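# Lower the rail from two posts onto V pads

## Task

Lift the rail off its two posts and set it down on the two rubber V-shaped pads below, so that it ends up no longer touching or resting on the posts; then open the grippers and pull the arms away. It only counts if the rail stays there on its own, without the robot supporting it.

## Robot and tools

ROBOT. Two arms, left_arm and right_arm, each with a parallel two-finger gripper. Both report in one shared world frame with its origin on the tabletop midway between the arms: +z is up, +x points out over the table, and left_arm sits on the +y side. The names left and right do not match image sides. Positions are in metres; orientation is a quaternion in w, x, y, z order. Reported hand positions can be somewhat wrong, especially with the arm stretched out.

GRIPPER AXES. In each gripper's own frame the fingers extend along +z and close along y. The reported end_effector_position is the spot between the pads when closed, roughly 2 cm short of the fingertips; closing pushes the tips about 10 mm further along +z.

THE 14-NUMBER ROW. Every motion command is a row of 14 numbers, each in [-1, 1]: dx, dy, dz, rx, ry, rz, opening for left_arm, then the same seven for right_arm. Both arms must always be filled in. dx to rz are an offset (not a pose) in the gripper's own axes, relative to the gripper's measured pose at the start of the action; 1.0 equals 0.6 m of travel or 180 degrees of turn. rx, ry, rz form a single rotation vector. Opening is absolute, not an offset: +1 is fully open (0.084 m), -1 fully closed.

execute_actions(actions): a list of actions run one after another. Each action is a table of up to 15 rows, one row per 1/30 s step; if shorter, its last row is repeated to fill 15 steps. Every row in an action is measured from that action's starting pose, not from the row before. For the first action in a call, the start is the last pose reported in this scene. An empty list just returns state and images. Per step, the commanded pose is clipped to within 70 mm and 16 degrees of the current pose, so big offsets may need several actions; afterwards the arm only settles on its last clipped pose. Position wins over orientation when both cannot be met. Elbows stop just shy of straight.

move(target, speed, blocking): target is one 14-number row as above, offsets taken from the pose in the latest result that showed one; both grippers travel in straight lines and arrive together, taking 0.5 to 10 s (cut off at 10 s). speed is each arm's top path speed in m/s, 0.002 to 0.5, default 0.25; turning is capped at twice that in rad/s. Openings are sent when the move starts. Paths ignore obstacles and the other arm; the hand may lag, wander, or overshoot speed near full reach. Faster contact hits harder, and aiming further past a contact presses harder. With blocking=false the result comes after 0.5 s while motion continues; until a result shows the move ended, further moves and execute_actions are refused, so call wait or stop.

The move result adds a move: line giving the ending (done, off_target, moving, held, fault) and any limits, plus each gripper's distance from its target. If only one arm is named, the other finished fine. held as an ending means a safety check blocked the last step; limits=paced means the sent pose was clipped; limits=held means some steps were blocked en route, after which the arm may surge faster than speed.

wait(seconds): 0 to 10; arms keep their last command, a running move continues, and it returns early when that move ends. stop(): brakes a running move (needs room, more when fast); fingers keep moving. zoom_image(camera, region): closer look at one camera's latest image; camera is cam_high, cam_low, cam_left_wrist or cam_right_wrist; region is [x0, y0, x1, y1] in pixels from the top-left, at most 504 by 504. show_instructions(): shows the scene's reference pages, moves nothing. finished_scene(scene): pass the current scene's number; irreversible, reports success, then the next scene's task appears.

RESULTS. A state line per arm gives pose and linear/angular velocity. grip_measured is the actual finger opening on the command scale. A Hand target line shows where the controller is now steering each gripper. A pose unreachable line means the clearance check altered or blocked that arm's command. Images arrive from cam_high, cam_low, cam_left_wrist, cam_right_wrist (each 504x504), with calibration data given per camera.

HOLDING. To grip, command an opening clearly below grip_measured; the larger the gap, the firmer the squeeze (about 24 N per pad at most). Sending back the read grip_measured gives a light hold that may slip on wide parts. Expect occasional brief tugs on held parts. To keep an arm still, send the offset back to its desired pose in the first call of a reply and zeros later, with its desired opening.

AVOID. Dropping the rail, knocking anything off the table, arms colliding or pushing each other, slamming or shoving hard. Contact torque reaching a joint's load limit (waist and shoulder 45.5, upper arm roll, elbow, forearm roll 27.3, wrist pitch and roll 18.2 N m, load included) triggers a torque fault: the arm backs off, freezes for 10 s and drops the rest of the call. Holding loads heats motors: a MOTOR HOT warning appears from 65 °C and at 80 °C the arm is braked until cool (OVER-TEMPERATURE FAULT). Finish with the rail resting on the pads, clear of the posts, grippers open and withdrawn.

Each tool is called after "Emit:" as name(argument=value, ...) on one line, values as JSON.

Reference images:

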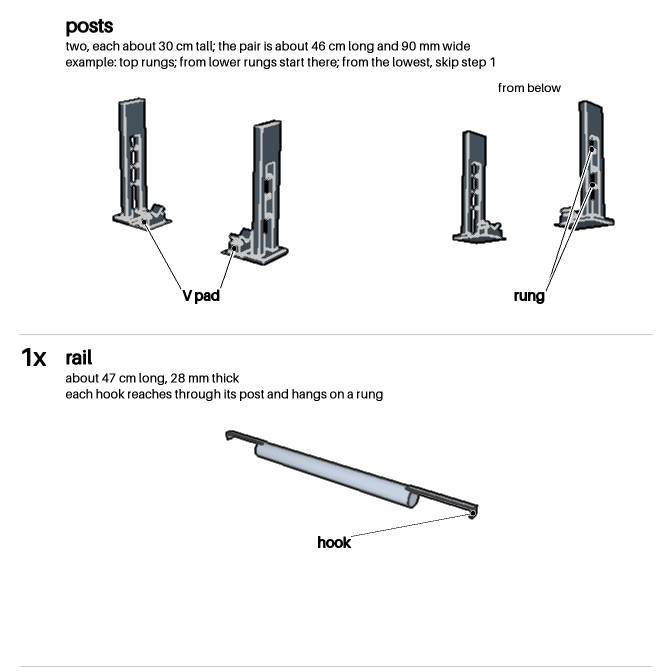

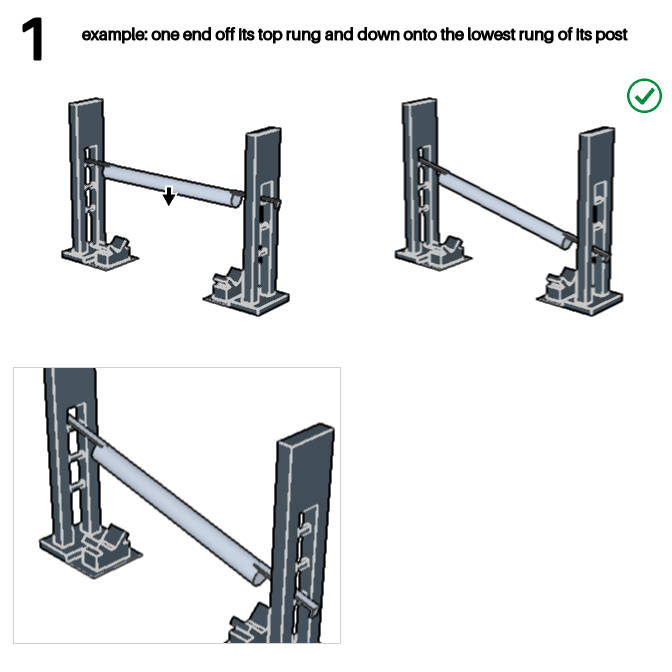

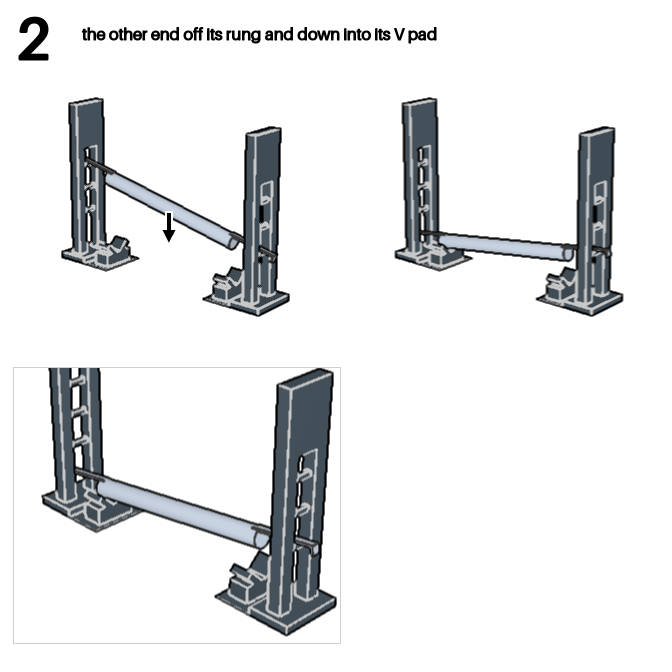

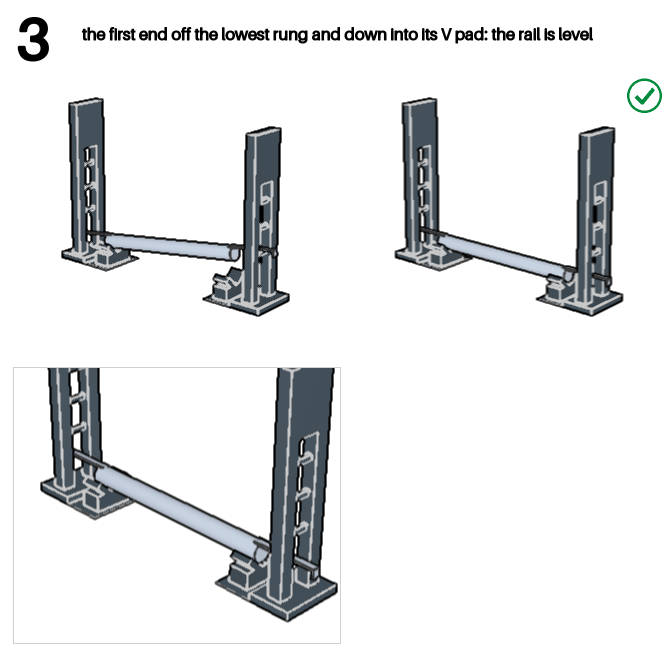

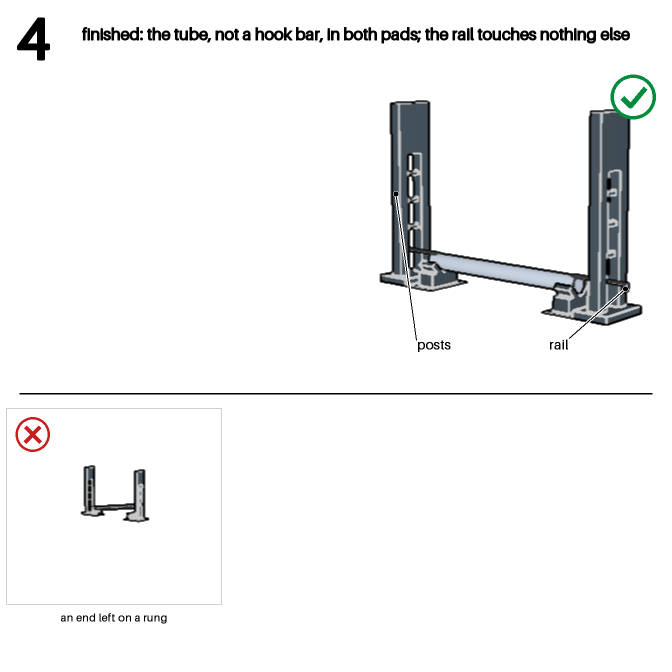

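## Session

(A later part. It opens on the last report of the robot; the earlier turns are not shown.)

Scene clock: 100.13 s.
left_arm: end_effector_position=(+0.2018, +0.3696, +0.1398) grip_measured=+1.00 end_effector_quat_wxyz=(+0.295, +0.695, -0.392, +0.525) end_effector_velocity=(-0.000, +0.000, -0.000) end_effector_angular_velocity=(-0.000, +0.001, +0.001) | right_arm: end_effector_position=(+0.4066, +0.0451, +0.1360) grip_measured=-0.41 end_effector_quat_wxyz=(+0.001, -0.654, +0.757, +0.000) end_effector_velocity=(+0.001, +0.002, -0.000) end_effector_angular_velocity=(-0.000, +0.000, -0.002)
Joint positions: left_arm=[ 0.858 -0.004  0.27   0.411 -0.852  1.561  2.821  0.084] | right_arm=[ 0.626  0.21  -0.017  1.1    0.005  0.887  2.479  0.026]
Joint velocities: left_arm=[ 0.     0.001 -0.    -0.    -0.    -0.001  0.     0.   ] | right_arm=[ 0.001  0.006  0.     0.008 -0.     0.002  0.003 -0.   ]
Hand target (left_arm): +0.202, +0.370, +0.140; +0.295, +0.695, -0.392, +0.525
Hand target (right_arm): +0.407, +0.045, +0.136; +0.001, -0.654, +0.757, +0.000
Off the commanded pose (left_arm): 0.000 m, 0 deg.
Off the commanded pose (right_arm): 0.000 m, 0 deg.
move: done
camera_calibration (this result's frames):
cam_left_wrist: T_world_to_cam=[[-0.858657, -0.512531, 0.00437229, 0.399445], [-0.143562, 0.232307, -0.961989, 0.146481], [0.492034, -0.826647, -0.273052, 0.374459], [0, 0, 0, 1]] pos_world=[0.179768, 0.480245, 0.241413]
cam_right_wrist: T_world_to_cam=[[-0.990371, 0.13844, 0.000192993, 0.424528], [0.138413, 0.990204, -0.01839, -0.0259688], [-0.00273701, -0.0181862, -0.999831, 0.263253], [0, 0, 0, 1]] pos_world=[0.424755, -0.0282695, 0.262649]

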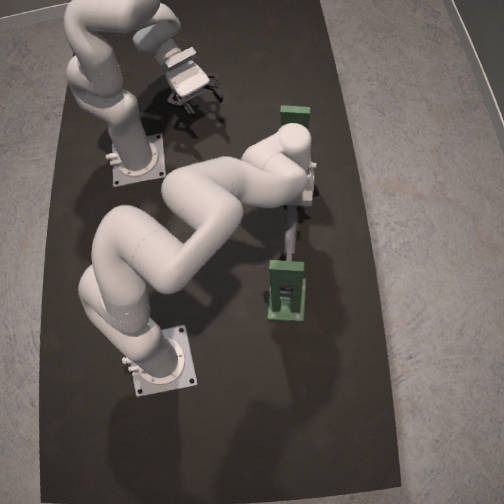

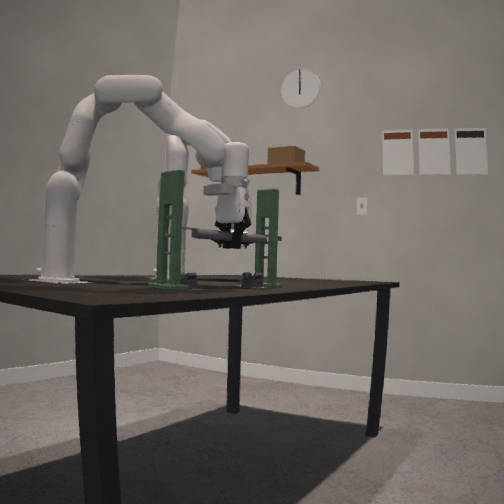

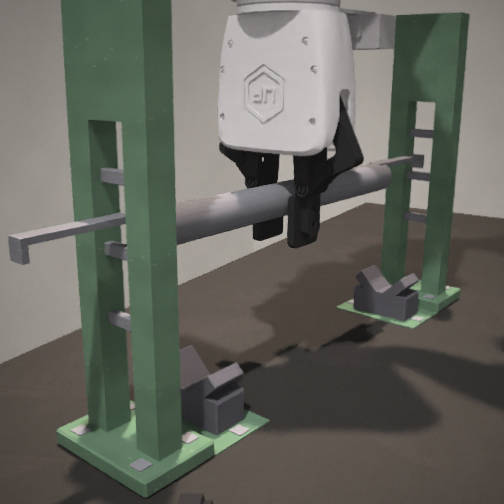

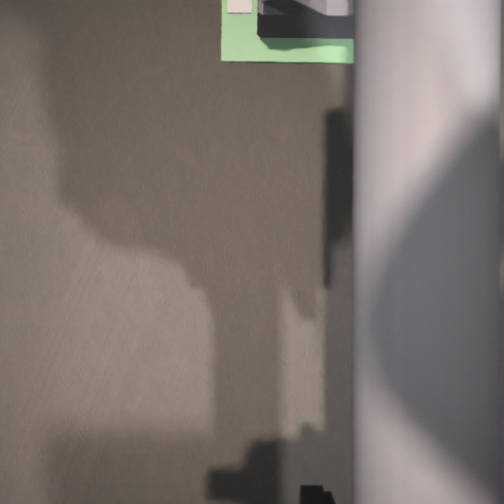

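Emit:
move(target=[0,0,0,0,0,0,1, 0,0,0.0168,0,-0.01944,0,-1], speed=0.03)

Emit:
zoom_image(camera="cam_left_wrist", region=[340, 90, 480, 240])

Scene clock: 112.63 s.
left_arm: end_effector_position=(+0.2018, +0.3696, +0.1398) grip_measured=+1.00 end_effector_quat_wxyz=(+0.295, +0.695, -0.392, +0.525) end_effector_velocity=(+0.000, +0.000, +0.000) end_effector_angular_velocity=(+0.003, -0.000, -0.002) | right_arm: end_effector_position=(+0.4066, +0.0450, +0.1261) grip_measured=-0.41 end_effector_quat_wxyz=(+0.024, -0.653, +0.756, +0.020) end_effector_velocity=(-0.000, +0.001, -0.002) end_effector_angular_velocity=(+0.016, -0.002, +0.002)
Joint positions: left_arm=[ 0.858 -0.004  0.27   0.411 -0.852  1.561  2.821  0.084] | right_arm=[ 0.608  0.197 -0.011  1.039  0.056  0.793  2.431  0.026]
Joint velocities: left_arm=[-0.001 -0.001 -0.     0.001  0.001 -0.001 -0.     0.   ] | right_arm=[-0.004 -0.003  0.002 -0.015  0.015 -0.024 -0.015  0.   ]
Hand target (left_arm): +0.202, +0.370, +0.140; +0.295, +0.695, -0.392, +0.525
Hand target (right_arm): +0.407, +0.045, +0.126; +0.024, -0.653, +0.756, +0.020
Off the commanded pose (left_arm): 0.000 m, 0 deg.
Off the commanded pose (right_arm): 0.000 m, 0 deg.
move: done
camera_calibration (this result's frames):
cam_left_wrist: T_world_to_cam=[[-0.858657, -0.512531, 0.00437232, 0.399445], [-0.143562, 0.232307, -0.961989, 0.146481], [0.492034, -0.826647, -0.273052, 0.374459], [0, 0, 0, 1]] pos_world=[0.179768, 0.480245, 0.241413]
cam_right_wrist: T_world_to_cam=[[-0.990369, 0.13845, 0.0000264252, 0.424574], [0.138335, 0.989538, 0.0409536, -0.033528], [0.00564387, 0.0405628, -0.999161, 0.247197], [0, 0, 0, 1]] pos_world=[0.423728, -0.0356319, 0.248352]

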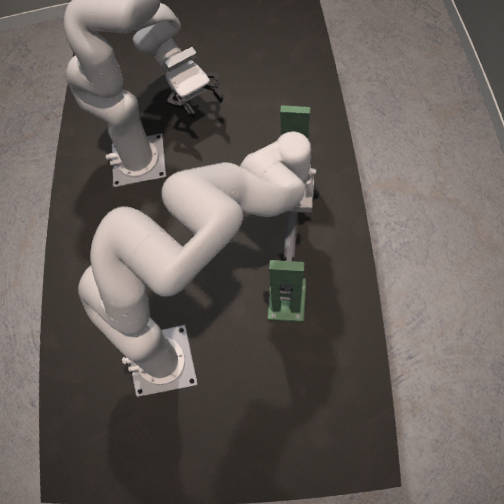

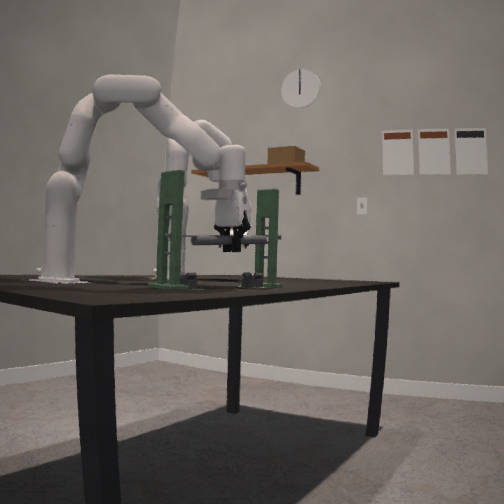

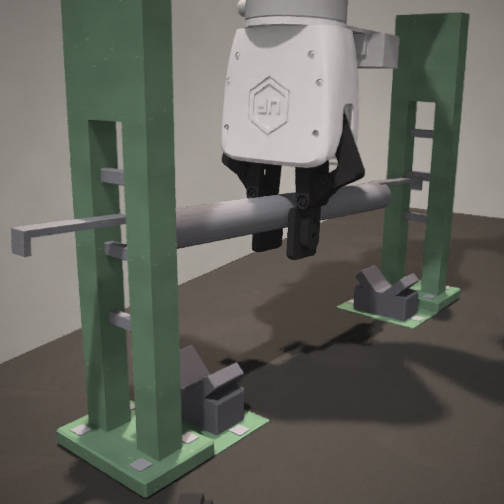

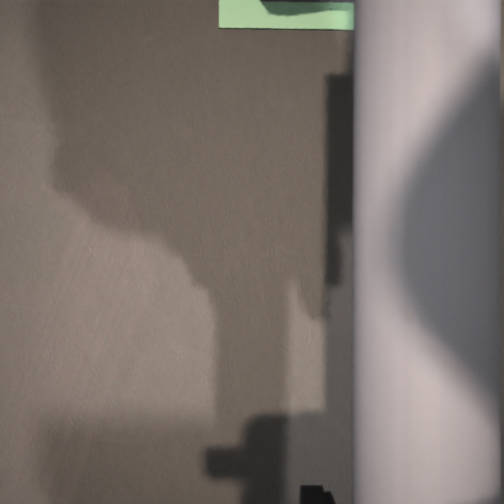

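Region (340, 90, 480, 240) of cam_left_wrist's 504x504 image, scaled by 3.360, with more detail than that image has; it fills the left 470 columns of this view, and the rest is white.

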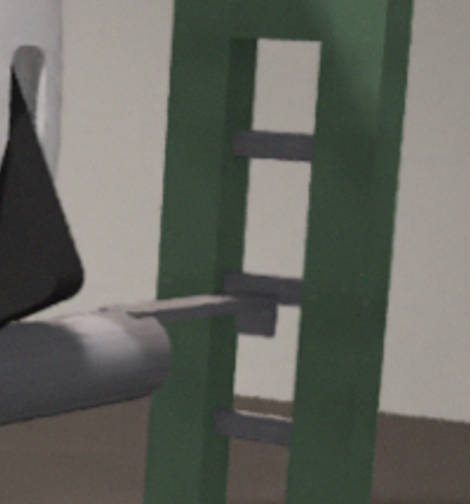

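Emit:
move(target=[0,0,0,0,0,0,1, 0.0023,0,0.0379,0,-0.0444,0,-1], speed=0.05)

Emit:
zoom_image(camera="cam_left_wrist", region=[330, 160, 480, 330])

Emit:
zoom_image(camera="cam_low", region=[140, 190, 300, 300])

Scene clock: 118.27 s.
left_arm: end_effector_position=(+0.2018, +0.3696, +0.1398) grip_measured=+1.00 end_effector_quat_wxyz=(+0.295, +0.695, -0.392, +0.525) end_effector_velocity=(-0.000, -0.001, -0.000) end_effector_angular_velocity=(-0.001, +0.001, -0.001) | right_arm: end_effector_position=(+0.4066, +0.0450, +0.1034) grip_measured=-0.41 end_effector_quat_wxyz=(+0.076, -0.650, +0.753, +0.065) end_effector_velocity=(+0.001, +0.002, -0.000) end_effector_angular_velocity=(+0.018, -0.004, +0.003)
Joint positions: left_arm=[ 0.858 -0.004  0.27   0.411 -0.852  1.561  2.821  0.084] | right_arm=[0.559 0.187 0.017 0.913 0.225 0.582 2.268 0.026]
Joint velocities: left_arm=[-0.001  0.     0.    -0.001  0.    -0.     0.    -0.   ] | right_arm=[-0.006 -0.001  0.007 -0.008  0.025 -0.02  -0.025  0.   ]
Hand target (left_arm): +0.202, +0.370, +0.140; +0.295, +0.695, -0.392, +0.525
Hand target (right_arm): +0.407, +0.045, +0.103; +0.076, -0.651, +0.753, +0.065
Off the commanded pose (left_arm): 0.000 m, 0 deg.
Off the commanded pose (right_arm): 0.000 m, 0 deg.
move: done
camera_calibration (this result's frames):
cam_left_wrist: T_world_to_cam=[[-0.858657, -0.512532, 0.00437239, 0.399445], [-0.143562, 0.232306, -0.961989, 0.146481], [0.492034, -0.826647, -0.273052, 0.374459], [0, 0, 0, 1]] pos_world=[0.179768, 0.480245, 0.241413]
cam_right_wrist: T_world_to_cam=[[-0.990382, 0.138357, -0.000726866, 0.424722], [0.136019, 0.974584, 0.178004, -0.0452062], [0.0253364, 0.176193, -0.98403, 0.208923], [0, 0, 0, 1]] pos_world=[0.421493, -0.0515165, 0.213942]

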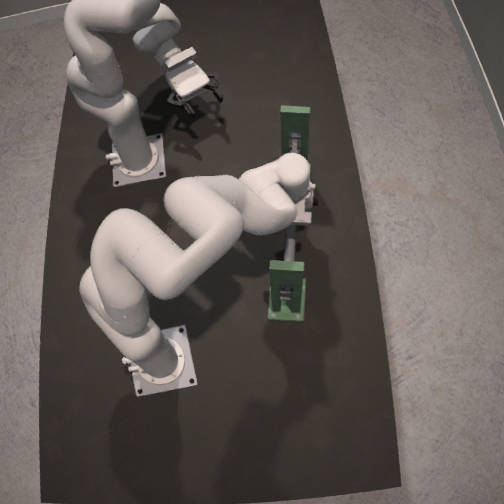

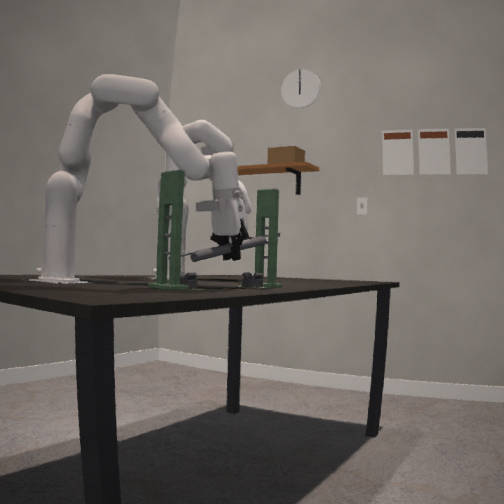

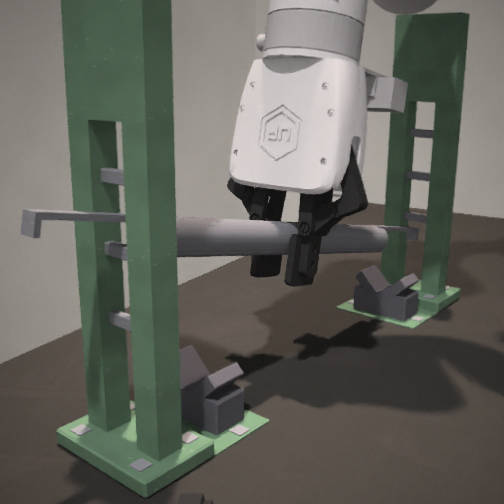

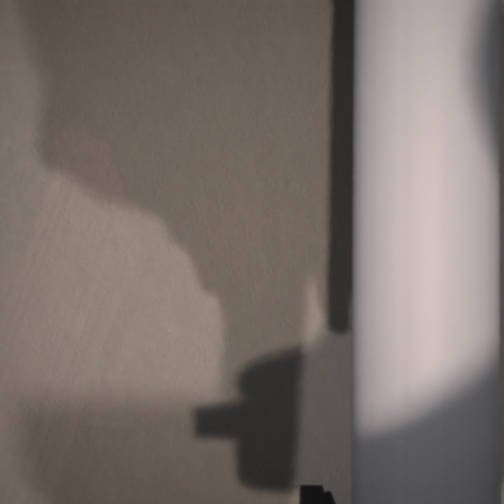

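Region (330, 160, 480, 330) of cam_left_wrist's 504x504 image, scaled by 2.965, with more detail than that image has; it fills the left 445 columns of this view, and the rest is white.

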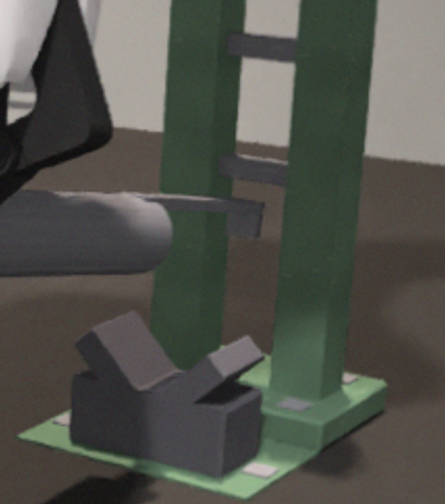

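Region (140, 190, 300, 300) of cam_low's 504x504 image, scaled by 3.150, with more detail than that image has; it fills the top 346 rows of this view, and the rest is white.

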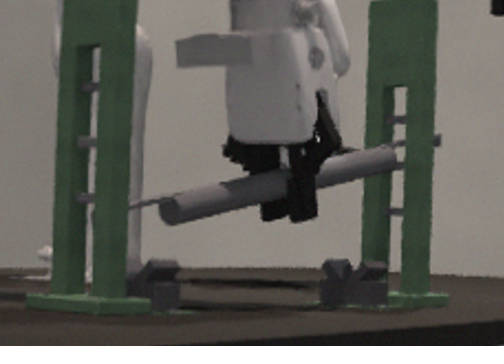

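Emit:
move(target=[0,0,0,0,0,0,1, 0.1167,0,-0.0048,0,-0.0039,0,-1], speed=0.04)

Emit:
zoom_image(camera="cam_left_wrist", region=[330, 160, 480, 330])

Emit:
zoom_image(camera="cam_low", region=[140, 190, 300, 300])

Scene clock: 125.60 s.
left_arm: end_effector_position=(+0.2018, +0.3696, +0.1398) grip_measured=+1.00 end_effector_quat_wxyz=(+0.295, +0.695, -0.392, +0.525) end_effector_velocity=(-0.000, +0.000, +0.000) end_effector_angular_velocity=(+0.000, -0.000, -0.001) | right_arm: end_effector_position=(+0.3969, -0.0198, +0.0944) grip_measured=-0.41 end_effector_quat_wxyz=(+0.082, -0.652, +0.750, +0.069) end_effector_velocity=(-0.000, -0.002, +0.001) end_effector_angular_velocity=(+0.004, -0.003, +0.005)
Joint positions: left_arm=[ 0.858 -0.004  0.27   0.411 -0.852  1.561  2.821  0.084] | right_arm=[ 0.491  0.067 -0.008  0.723  0.304  0.521  2.094  0.026]
Joint velocities: left_arm=[ 0.    -0.    -0.001  0.001  0.001  0.     0.     0.   ] | right_arm=[-0.007 -0.008  0.003 -0.008  0.006 -0.003 -0.015  0.   ]
Hand target (left_arm): +0.202, +0.370, +0.140; +0.295, +0.695, -0.392, +0.525
Hand target (right_arm): +0.397, -0.023, +0.092; +0.080, -0.650, +0.752, +0.069
Off the commanded pose (left_arm): 0.000 m, 0 deg.
Off the commanded pose (right_arm): 0.004 m, 0 deg.
move: off_target (right_arm)
camera_calibration (this result's frames):
cam_left_wrist: T_world_to_cam=[[-0.858657, -0.512531, 0.00437228, 0.399445], [-0.143562, 0.232306, -0.961989, 0.146481], [0.492034, -0.826647, -0.273052, 0.374459], [0, 0, 0, 1]] pos_world=[0.179768, 0.480245, 0.241413]
cam_right_wrist: T_world_to_cam=[[-0.991204, 0.132263, -0.00450403, 0.424597], [0.128915, 0.972689, 0.193018, 0.0222433], [0.0299102, 0.19074, -0.981185, 0.209871], [0, 0, 0, 1]] pos_world=[0.411718, -0.117825, 0.203542]

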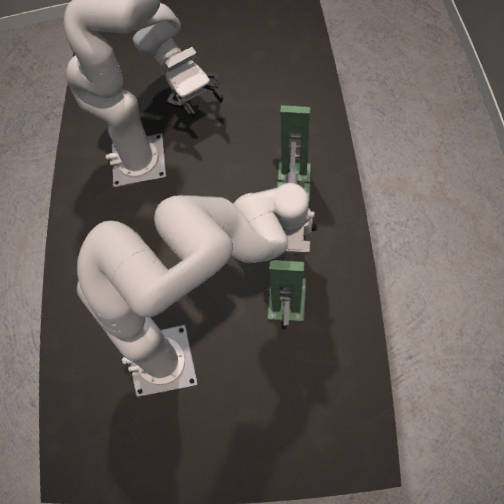

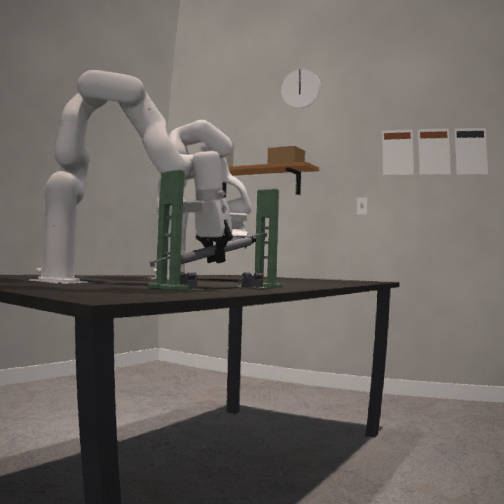

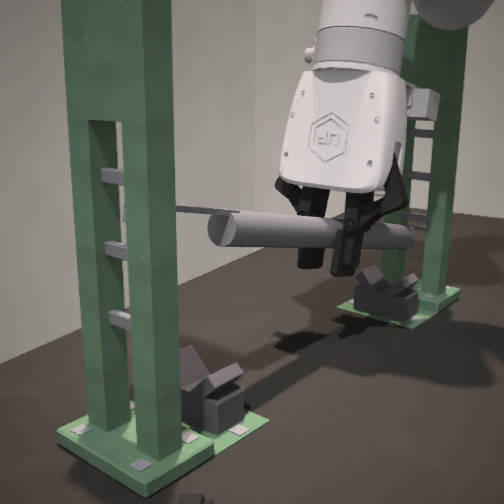

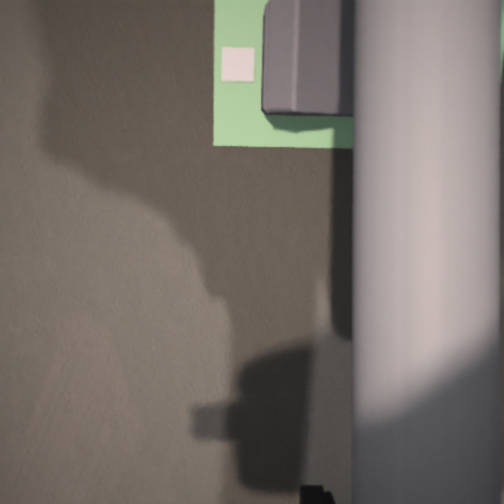

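Region (330, 160, 480, 330) of cam_left_wrist's 504x504 image, scaled by 2.965, with more detail than that image has; it fills the left 445 columns of this view, and the rest is white.

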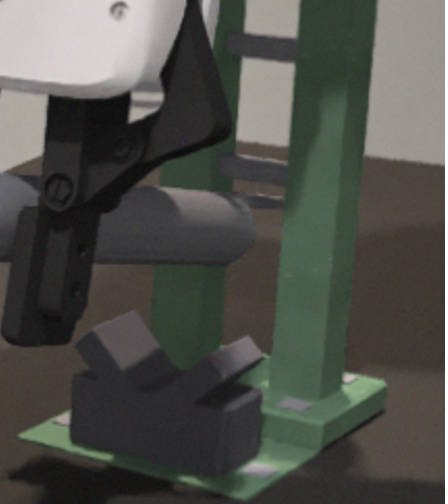

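Region (140, 190, 300, 300) of cam_low's 504x504 image, scaled by 3.150, with more detail than that image has; it fills the top 346 rows of this view, and the rest is white.

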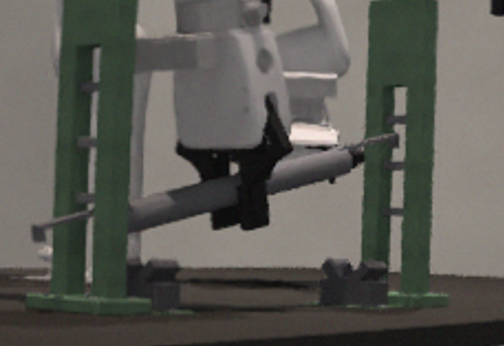

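Emit:
move(target=[0,0,0,0,0,0,1, -0.004,-0.003,0,0.0667,0,0,-1], speed=0.06)

Emit:
zoom_image(camera="cam_low", region=[120, 120, 300, 300])

Emit:
zoom_image(camera="cam_high", region=[200, 90, 400, 340])

Scene clock: 136.07 s.
left_arm: end_effector_position=(+0.2018, +0.3696, +0.1398) grip_measured=+1.00 end_effector_quat_wxyz=(+0.295, +0.695, -0.392, +0.525) end_effector_velocity=(+0.000, +0.000, +0.000) end_effector_angular_velocity=(+0.001, -0.001, +0.001) | right_arm: end_effector_position=(+0.3991, -0.0183, +0.0944) grip_measured=-0.41 end_effector_quat_wxyz=(+0.150, -0.640, +0.754, -0.010) end_effector_velocity=(+0.002, +0.002, +0.003) end_effector_angular_velocity=(-0.000, -0.013, -0.002)
Joint positions: left_arm=[ 0.858 -0.004  0.27   0.411 -0.852  1.561  2.821  0.084] | right_arm=[ 0.54   0.024 -0.019  0.594 -0.041  0.269  2.448  0.026]
Joint velocities: left_arm=[ 0.    -0.001 -0.001  0.    -0.001 -0.    -0.     0.   ] | right_arm=[ 0.002 -0.002 -0.003  0.005 -0.032 -0.003  0.03   0.   ]
Hand target (left_arm): +0.202, +0.370, +0.140; +0.295, +0.695, -0.392, +0.525
Hand target (right_arm): +0.399, -0.018, +0.095; +0.150, -0.640, +0.753, -0.010
Off the commanded pose (left_arm): 0.000 m, 0 deg.
Off the commanded pose (right_arm): 0.001 m, 0 deg.
move: done
camera_calibration (this result's frames):
cam_left_wrist: T_world_to_cam=[[-0.858657, -0.512531, 0.00437235, 0.399445], [-0.143562, 0.232306, -0.961989, 0.146481], [0.492034, -0.826647, -0.273051, 0.374459], [0, 0, 0, 1]] pos_world=[0.179768, 0.480245, 0.241413]
cam_right_wrist: T_world_to_cam=[[-0.962901, 0.174021, -0.206247, 0.435073], [0.134508, 0.972089, 0.192226, 0.0183472], [0.233942, 0.157353, -0.959433, 0.125489], [0, 0, 0, 1]] pos_world=[0.387107, -0.113293, 0.206604]

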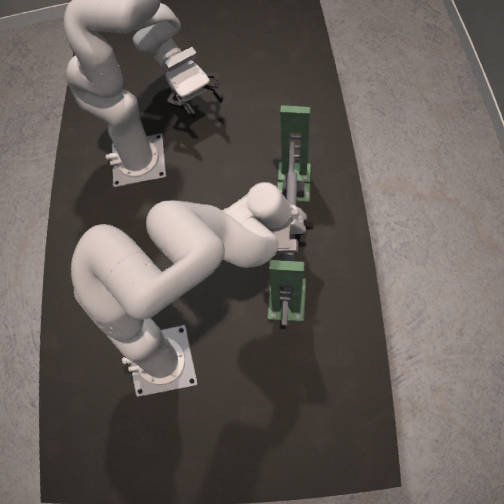

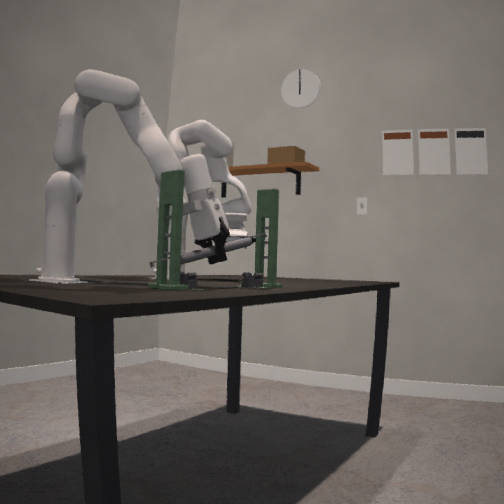

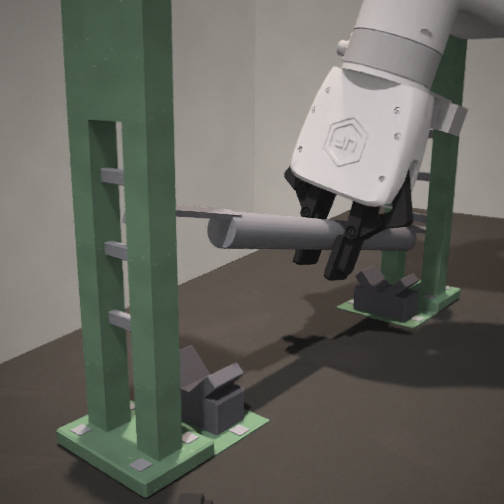

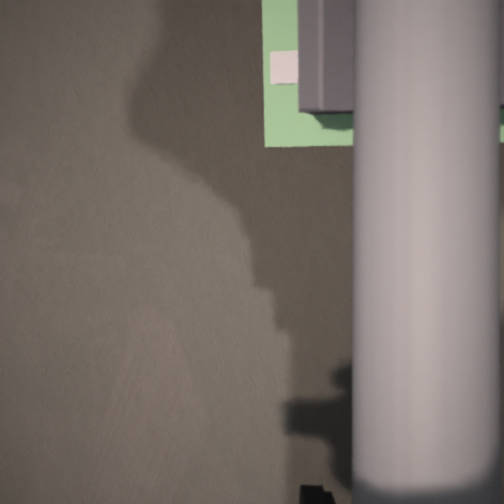

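Region (120, 120, 300, 300) of cam_low's 504x504 image, scaled by 2.800, with more detail than that image has.

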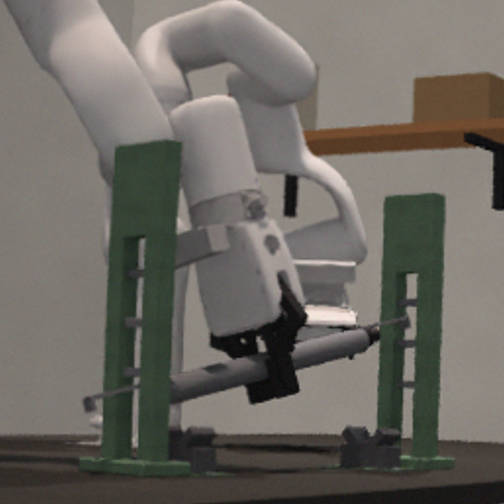

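Region (200, 90, 400, 340) of cam_high's 504x504 image, scaled by 2.016, with more detail than that image has; it fills the left 403 columns of this view, and the rest is white.

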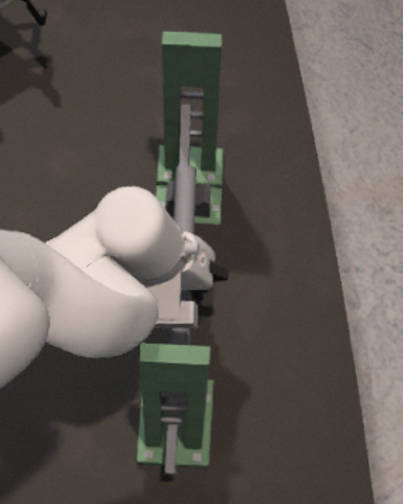

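Emit:
move(target=[0,0,0,0,0,0,1, 0.009,0,0,0,0,0,-1], speed=0.01)

Emit:
zoom_image(camera="cam_low", region=[230, 200, 300, 270])

Emit:
zoom_image(camera="cam_high", region=[240, 100, 340, 300])

Scene clock: 150.60 s.
left_arm: end_effector_position=(+0.2018, +0.3696, +0.1398) grip_measured=+1.00 end_effector_quat_wxyz=(+0.295, +0.695, -0.392, +0.525) end_effector_velocity=(-0.000, -0.000, +0.000) end_effector_angular_velocity=(-0.000, -0.000, -0.001) | right_arm: end_effector_position=(+0.3977, -0.0202, +0.0947) grip_measured=-0.41 end_effector_quat_wxyz=(+0.152, -0.642, +0.751, -0.009) end_effector_velocity=(-0.000, -0.002, -0.001) end_effector_angular_velocity=(+0.000, +0.001, -0.000)
Joint positions: left_arm=[ 0.858 -0.004  0.27   0.411 -0.852  1.561  2.821  0.084] | right_arm=[ 0.536  0.016 -0.017  0.583 -0.034  0.262  2.434  0.026]
Joint velocities: left_arm=[-0.001 -0.     0.    -0.     0.     0.     0.    -0.   ] | right_arm=[-0.006 -0.003  0.002 -0.006  0.006 -0.003 -0.009  0.   ]
Hand target (left_arm): +0.202, +0.370, +0.140; +0.295, +0.695, -0.392, +0.525
Hand target (right_arm): +0.398, -0.023, +0.093; +0.150, -0.640, +0.754, -0.010
Off the commanded pose (left_arm): 0.000 m, 0 deg.
Off the commanded pose (right_arm): 0.004 m, 0 deg.
move: off_target (right_arm)
camera_calibration (this result's frames):
cam_left_wrist: T_world_to_cam=[[-0.858657, -0.512531, 0.00437204, 0.399445], [-0.143562, 0.232306, -0.961989, 0.146481], [0.492034, -0.826647, -0.273051, 0.374459], [0, 0, 0, 1]] pos_world=[0.179768, 0.480245, 0.241413]
cam_right_wrist: T_world_to_cam=[[-0.963392, 0.168467, -0.208552, 0.434405], [0.127937, 0.972506, 0.194585, 0.0227645], [0.235599, 0.16078, -0.958458, 0.125686], [0, 0, 0, 1]] pos_world=[0.385978, -0.115529, 0.206631]

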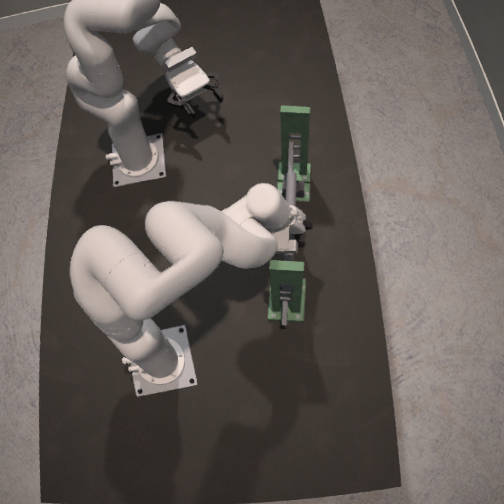

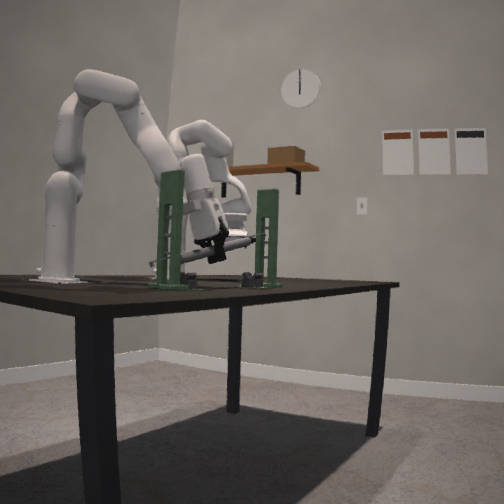

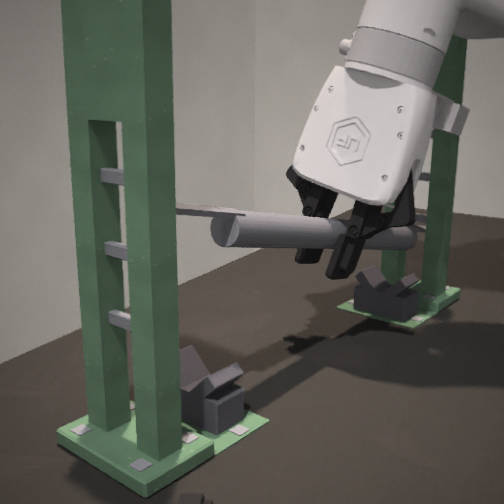

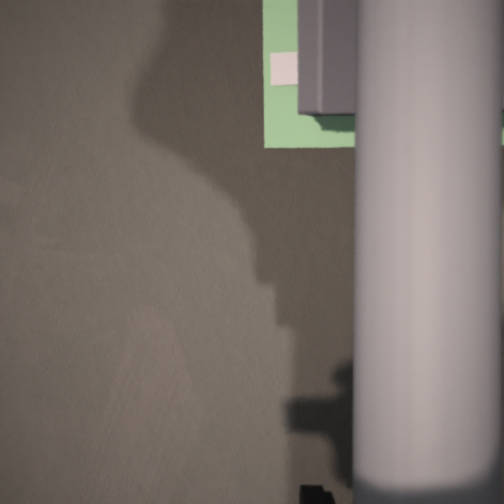

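Region (230, 200, 300, 270) of cam_low's 504x504 image, scaled by 7.200, with more detail than that image has.

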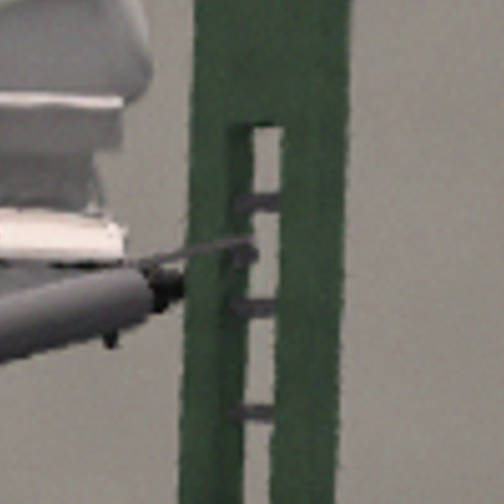

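Region (240, 100, 340, 300) of cam_high's 504x504 image, scaled by 2.520, with more detail than that image has.

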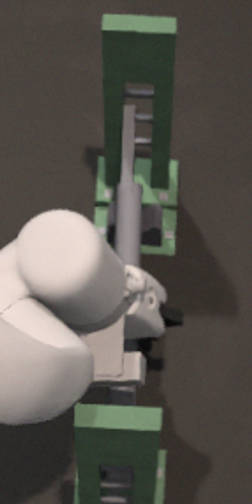

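Emit:
move(target=[0,0,0,0,0,0,1, -0.002,0.0032,0.0097,-0.0667,0.0083,0.0017,-1], speed=0.06)

Emit:
move(target=[0,0,0,0,0,0,1, 0.011,0,0,0,0,0,-1], speed=0.012)

Emit:
zoom_image(camera="cam_low", region=[230, 200, 300, 270])

Emit:
zoom_image(camera="cam_high", region=[240, 100, 340, 300])

Emit:
zoom_image(camera="cam_left_wrist", region=[330, 160, 480, 330])

Scene clock: 170.13 s.
left_arm: end_effector_position=(+0.2018, +0.3696, +0.1398) grip_measured=+1.00 end_effector_quat_wxyz=(+0.295, +0.695, -0.392, +0.525) end_effector_velocity=(-0.000, -0.001, -0.000) end_effector_angular_velocity=(-0.002, +0.001, -0.002) | right_arm: end_effector_position=(+0.3974, -0.0180, +0.0889) grip_measured=-0.41 end_effector_quat_wxyz=(+0.074, -0.652, +0.752, +0.061) end_effector_velocity=(-0.002, +0.002, +0.000) end_effector_angular_velocity=(+0.001, +0.007, +0.007)
Joint positions: left_arm=[ 0.858 -0.004  0.27   0.411 -0.852  1.561  2.821  0.084] | right_arm=[ 0.493  0.09  -0.003  0.737  0.266  0.523  2.136  0.026]
Joint velocities: left_arm=[-0.002  0.001  0.    -0.001  0.     0.     0.    -0.   ] | right_arm=[ 0.001  0.003  0.003  0.006  0.007  0.01  -0.008  0.   ]
Hand target (left_arm): +0.202, +0.370, +0.140; +0.295, +0.695, -0.392, +0.525
Hand target (right_arm): +0.397, -0.018, +0.089; +0.074, -0.652, +0.752, +0.061
Off the commanded pose (left_arm): 0.000 m, 0 deg.
Off the commanded pose (right_arm): 0.000 m, 0 deg.
move: done
camera_calibration (this result's frames):
cam_left_wrist: T_world_to_cam=[[-0.858657, -0.512531, 0.00437218, 0.399445], [-0.143562, 0.232306, -0.96199, 0.146481], [0.492034, -0.826647, -0.273051, 0.374459], [0, 0, 0, 1]] pos_world=[0.179768, 0.480245, 0.241413]
cam_right_wrist: T_world_to_cam=[[-0.990757, 0.135579, -0.00426115, 0.424745], [0.132887, 0.976429, 0.170083, 0.0220397], [0.0272205, 0.167945, -0.98542, 0.20517], [0, 0, 0, 1]] pos_world=[0.412305, -0.113564, 0.20024]

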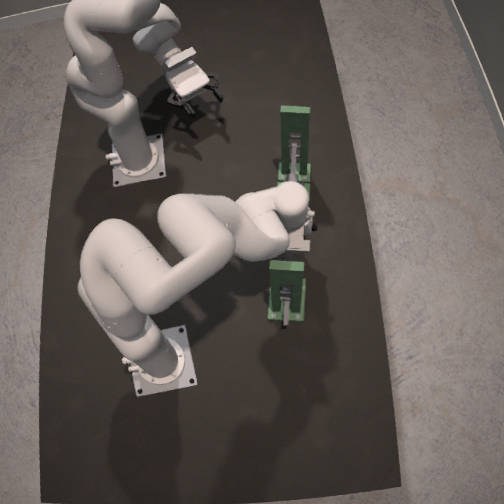

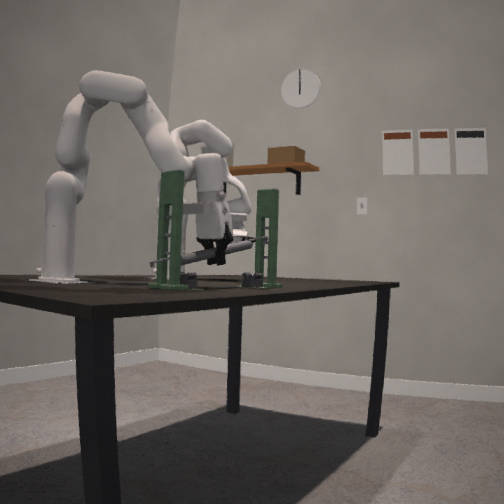

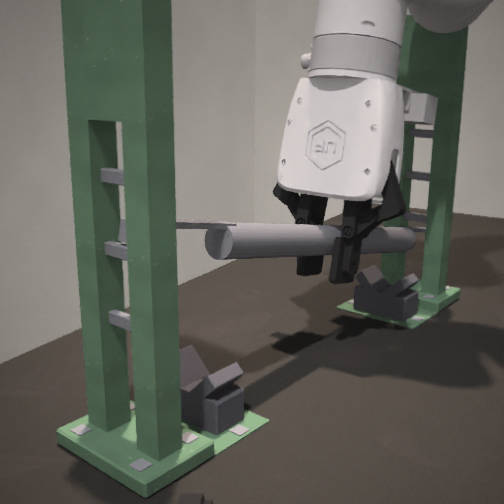

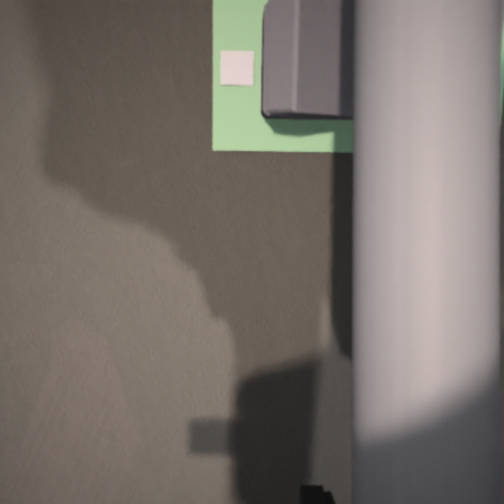

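Scene clock: 170.90 s.
left_arm: end_effector_position=(+0.2018, +0.3696, +0.1398) grip_measured=+1.00 end_effector_quat_wxyz=(+0.295, +0.695, -0.392, +0.525) end_effector_velocity=(+0.000, -0.000, +0.000) end_effector_angular_velocity=(+0.000, -0.001, -0.002) | right_arm: end_effector_position=(+0.3965, -0.0213, +0.0893) grip_measured=-0.41 end_effector_quat_wxyz=(+0.076, -0.654, +0.750, +0.061) end_effector_velocity=(-0.001, -0.002, -0.000) end_effector_angular_velocity=(+0.000, -0.001, +0.001)
Joint positions: left_arm=[ 0.858 -0.004  0.27   0.411 -0.852  1.561  2.821  0.084] | right_arm=[ 0.488  0.08  -0.003  0.725  0.271  0.518  2.122  0.026]
Joint velocities: left_arm=[-0.001 -0.001 -0.001 -0.     0.     0.     0.    -0.   ] | right_arm=[-0.005 -0.005  0.002 -0.007  0.002 -0.002 -0.007 -0.   ]
Hand target (left_arm): +0.202, +0.370, +0.140; +0.295, +0.695, -0.392, +0.525
Hand target (right_arm): +0.397, -0.024, +0.088; +0.074, -0.652, +0.752, +0.061
Off the commanded pose (left_arm): 0.000 m, 0 deg.
Off the commanded pose (right_arm): 0.003 m, 0 deg.
move: done
camera_calibration (this result's frames):
cam_left_wrist: T_world_to_cam=[[-0.858657, -0.512531, 0.00437224, 0.399445], [-0.143562, 0.232306, -0.96199, 0.146481], [0.492034, -0.826647, -0.273051, 0.374459], [0, 0, 0, 1]] pos_world=[0.179768, 0.480245, 0.241413]
cam_right_wrist: T_world_to_cam=[[-0.991454, 0.130263, -0.00713128, 0.424679], [0.127085, 0.976721, 0.172817, 0.0273987], [0.029477, 0.170434, -0.984928, 0.205216], [0, 0, 0, 1]] pos_world=[0.411519, -0.117057, 0.200416]

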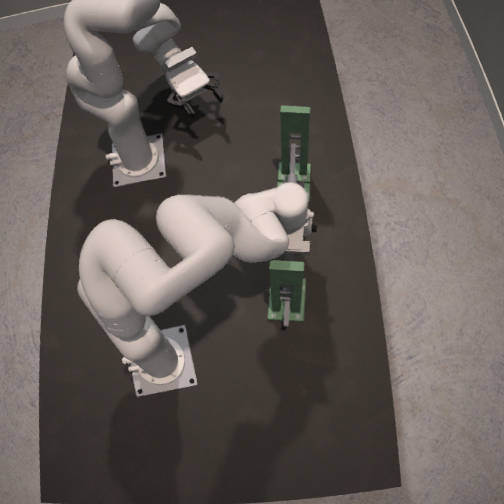

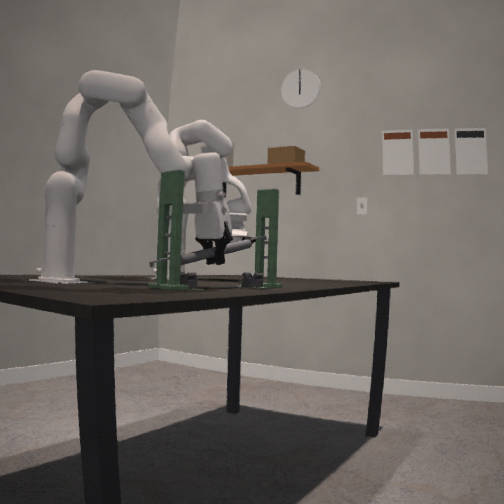

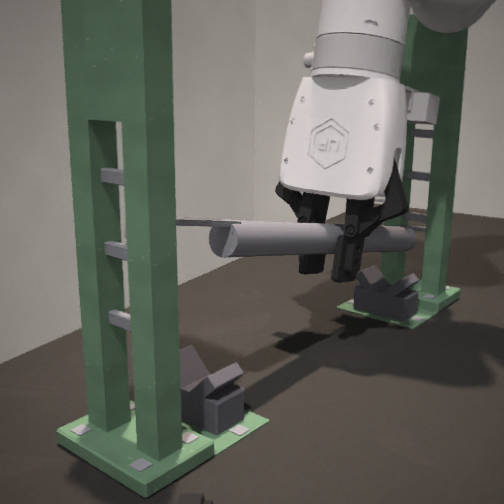

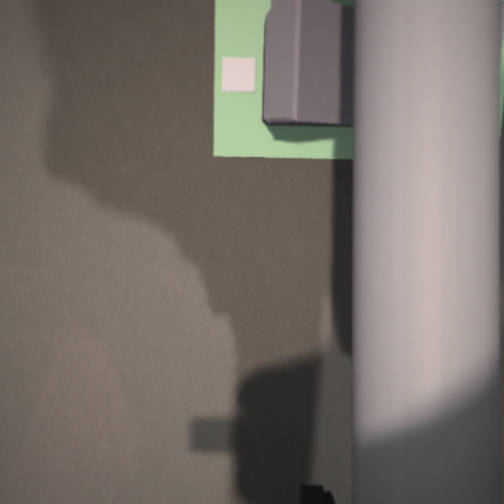

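Region (230, 200, 300, 270) of cam_low's 504x504 image, scaled by 7.200, with more detail than that image has.

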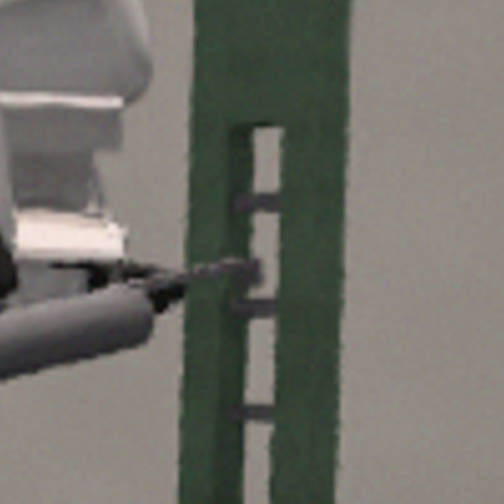

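Region (240, 100, 340, 300) of cam_high's 504x504 image, scaled by 2.520, with more detail than that image has.

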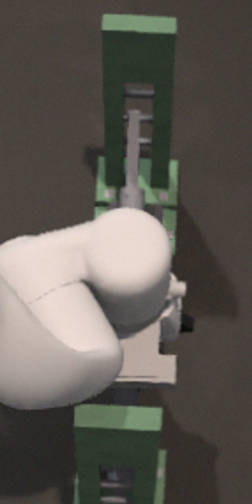

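Region (330, 160, 480, 330) of cam_left_wrist's 504x504 image, scaled by 2.965, with more detail than that image has; it fills the left 445 columns of this view, and the rest is white.

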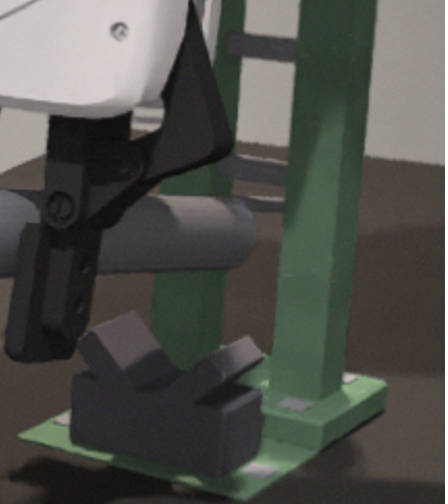

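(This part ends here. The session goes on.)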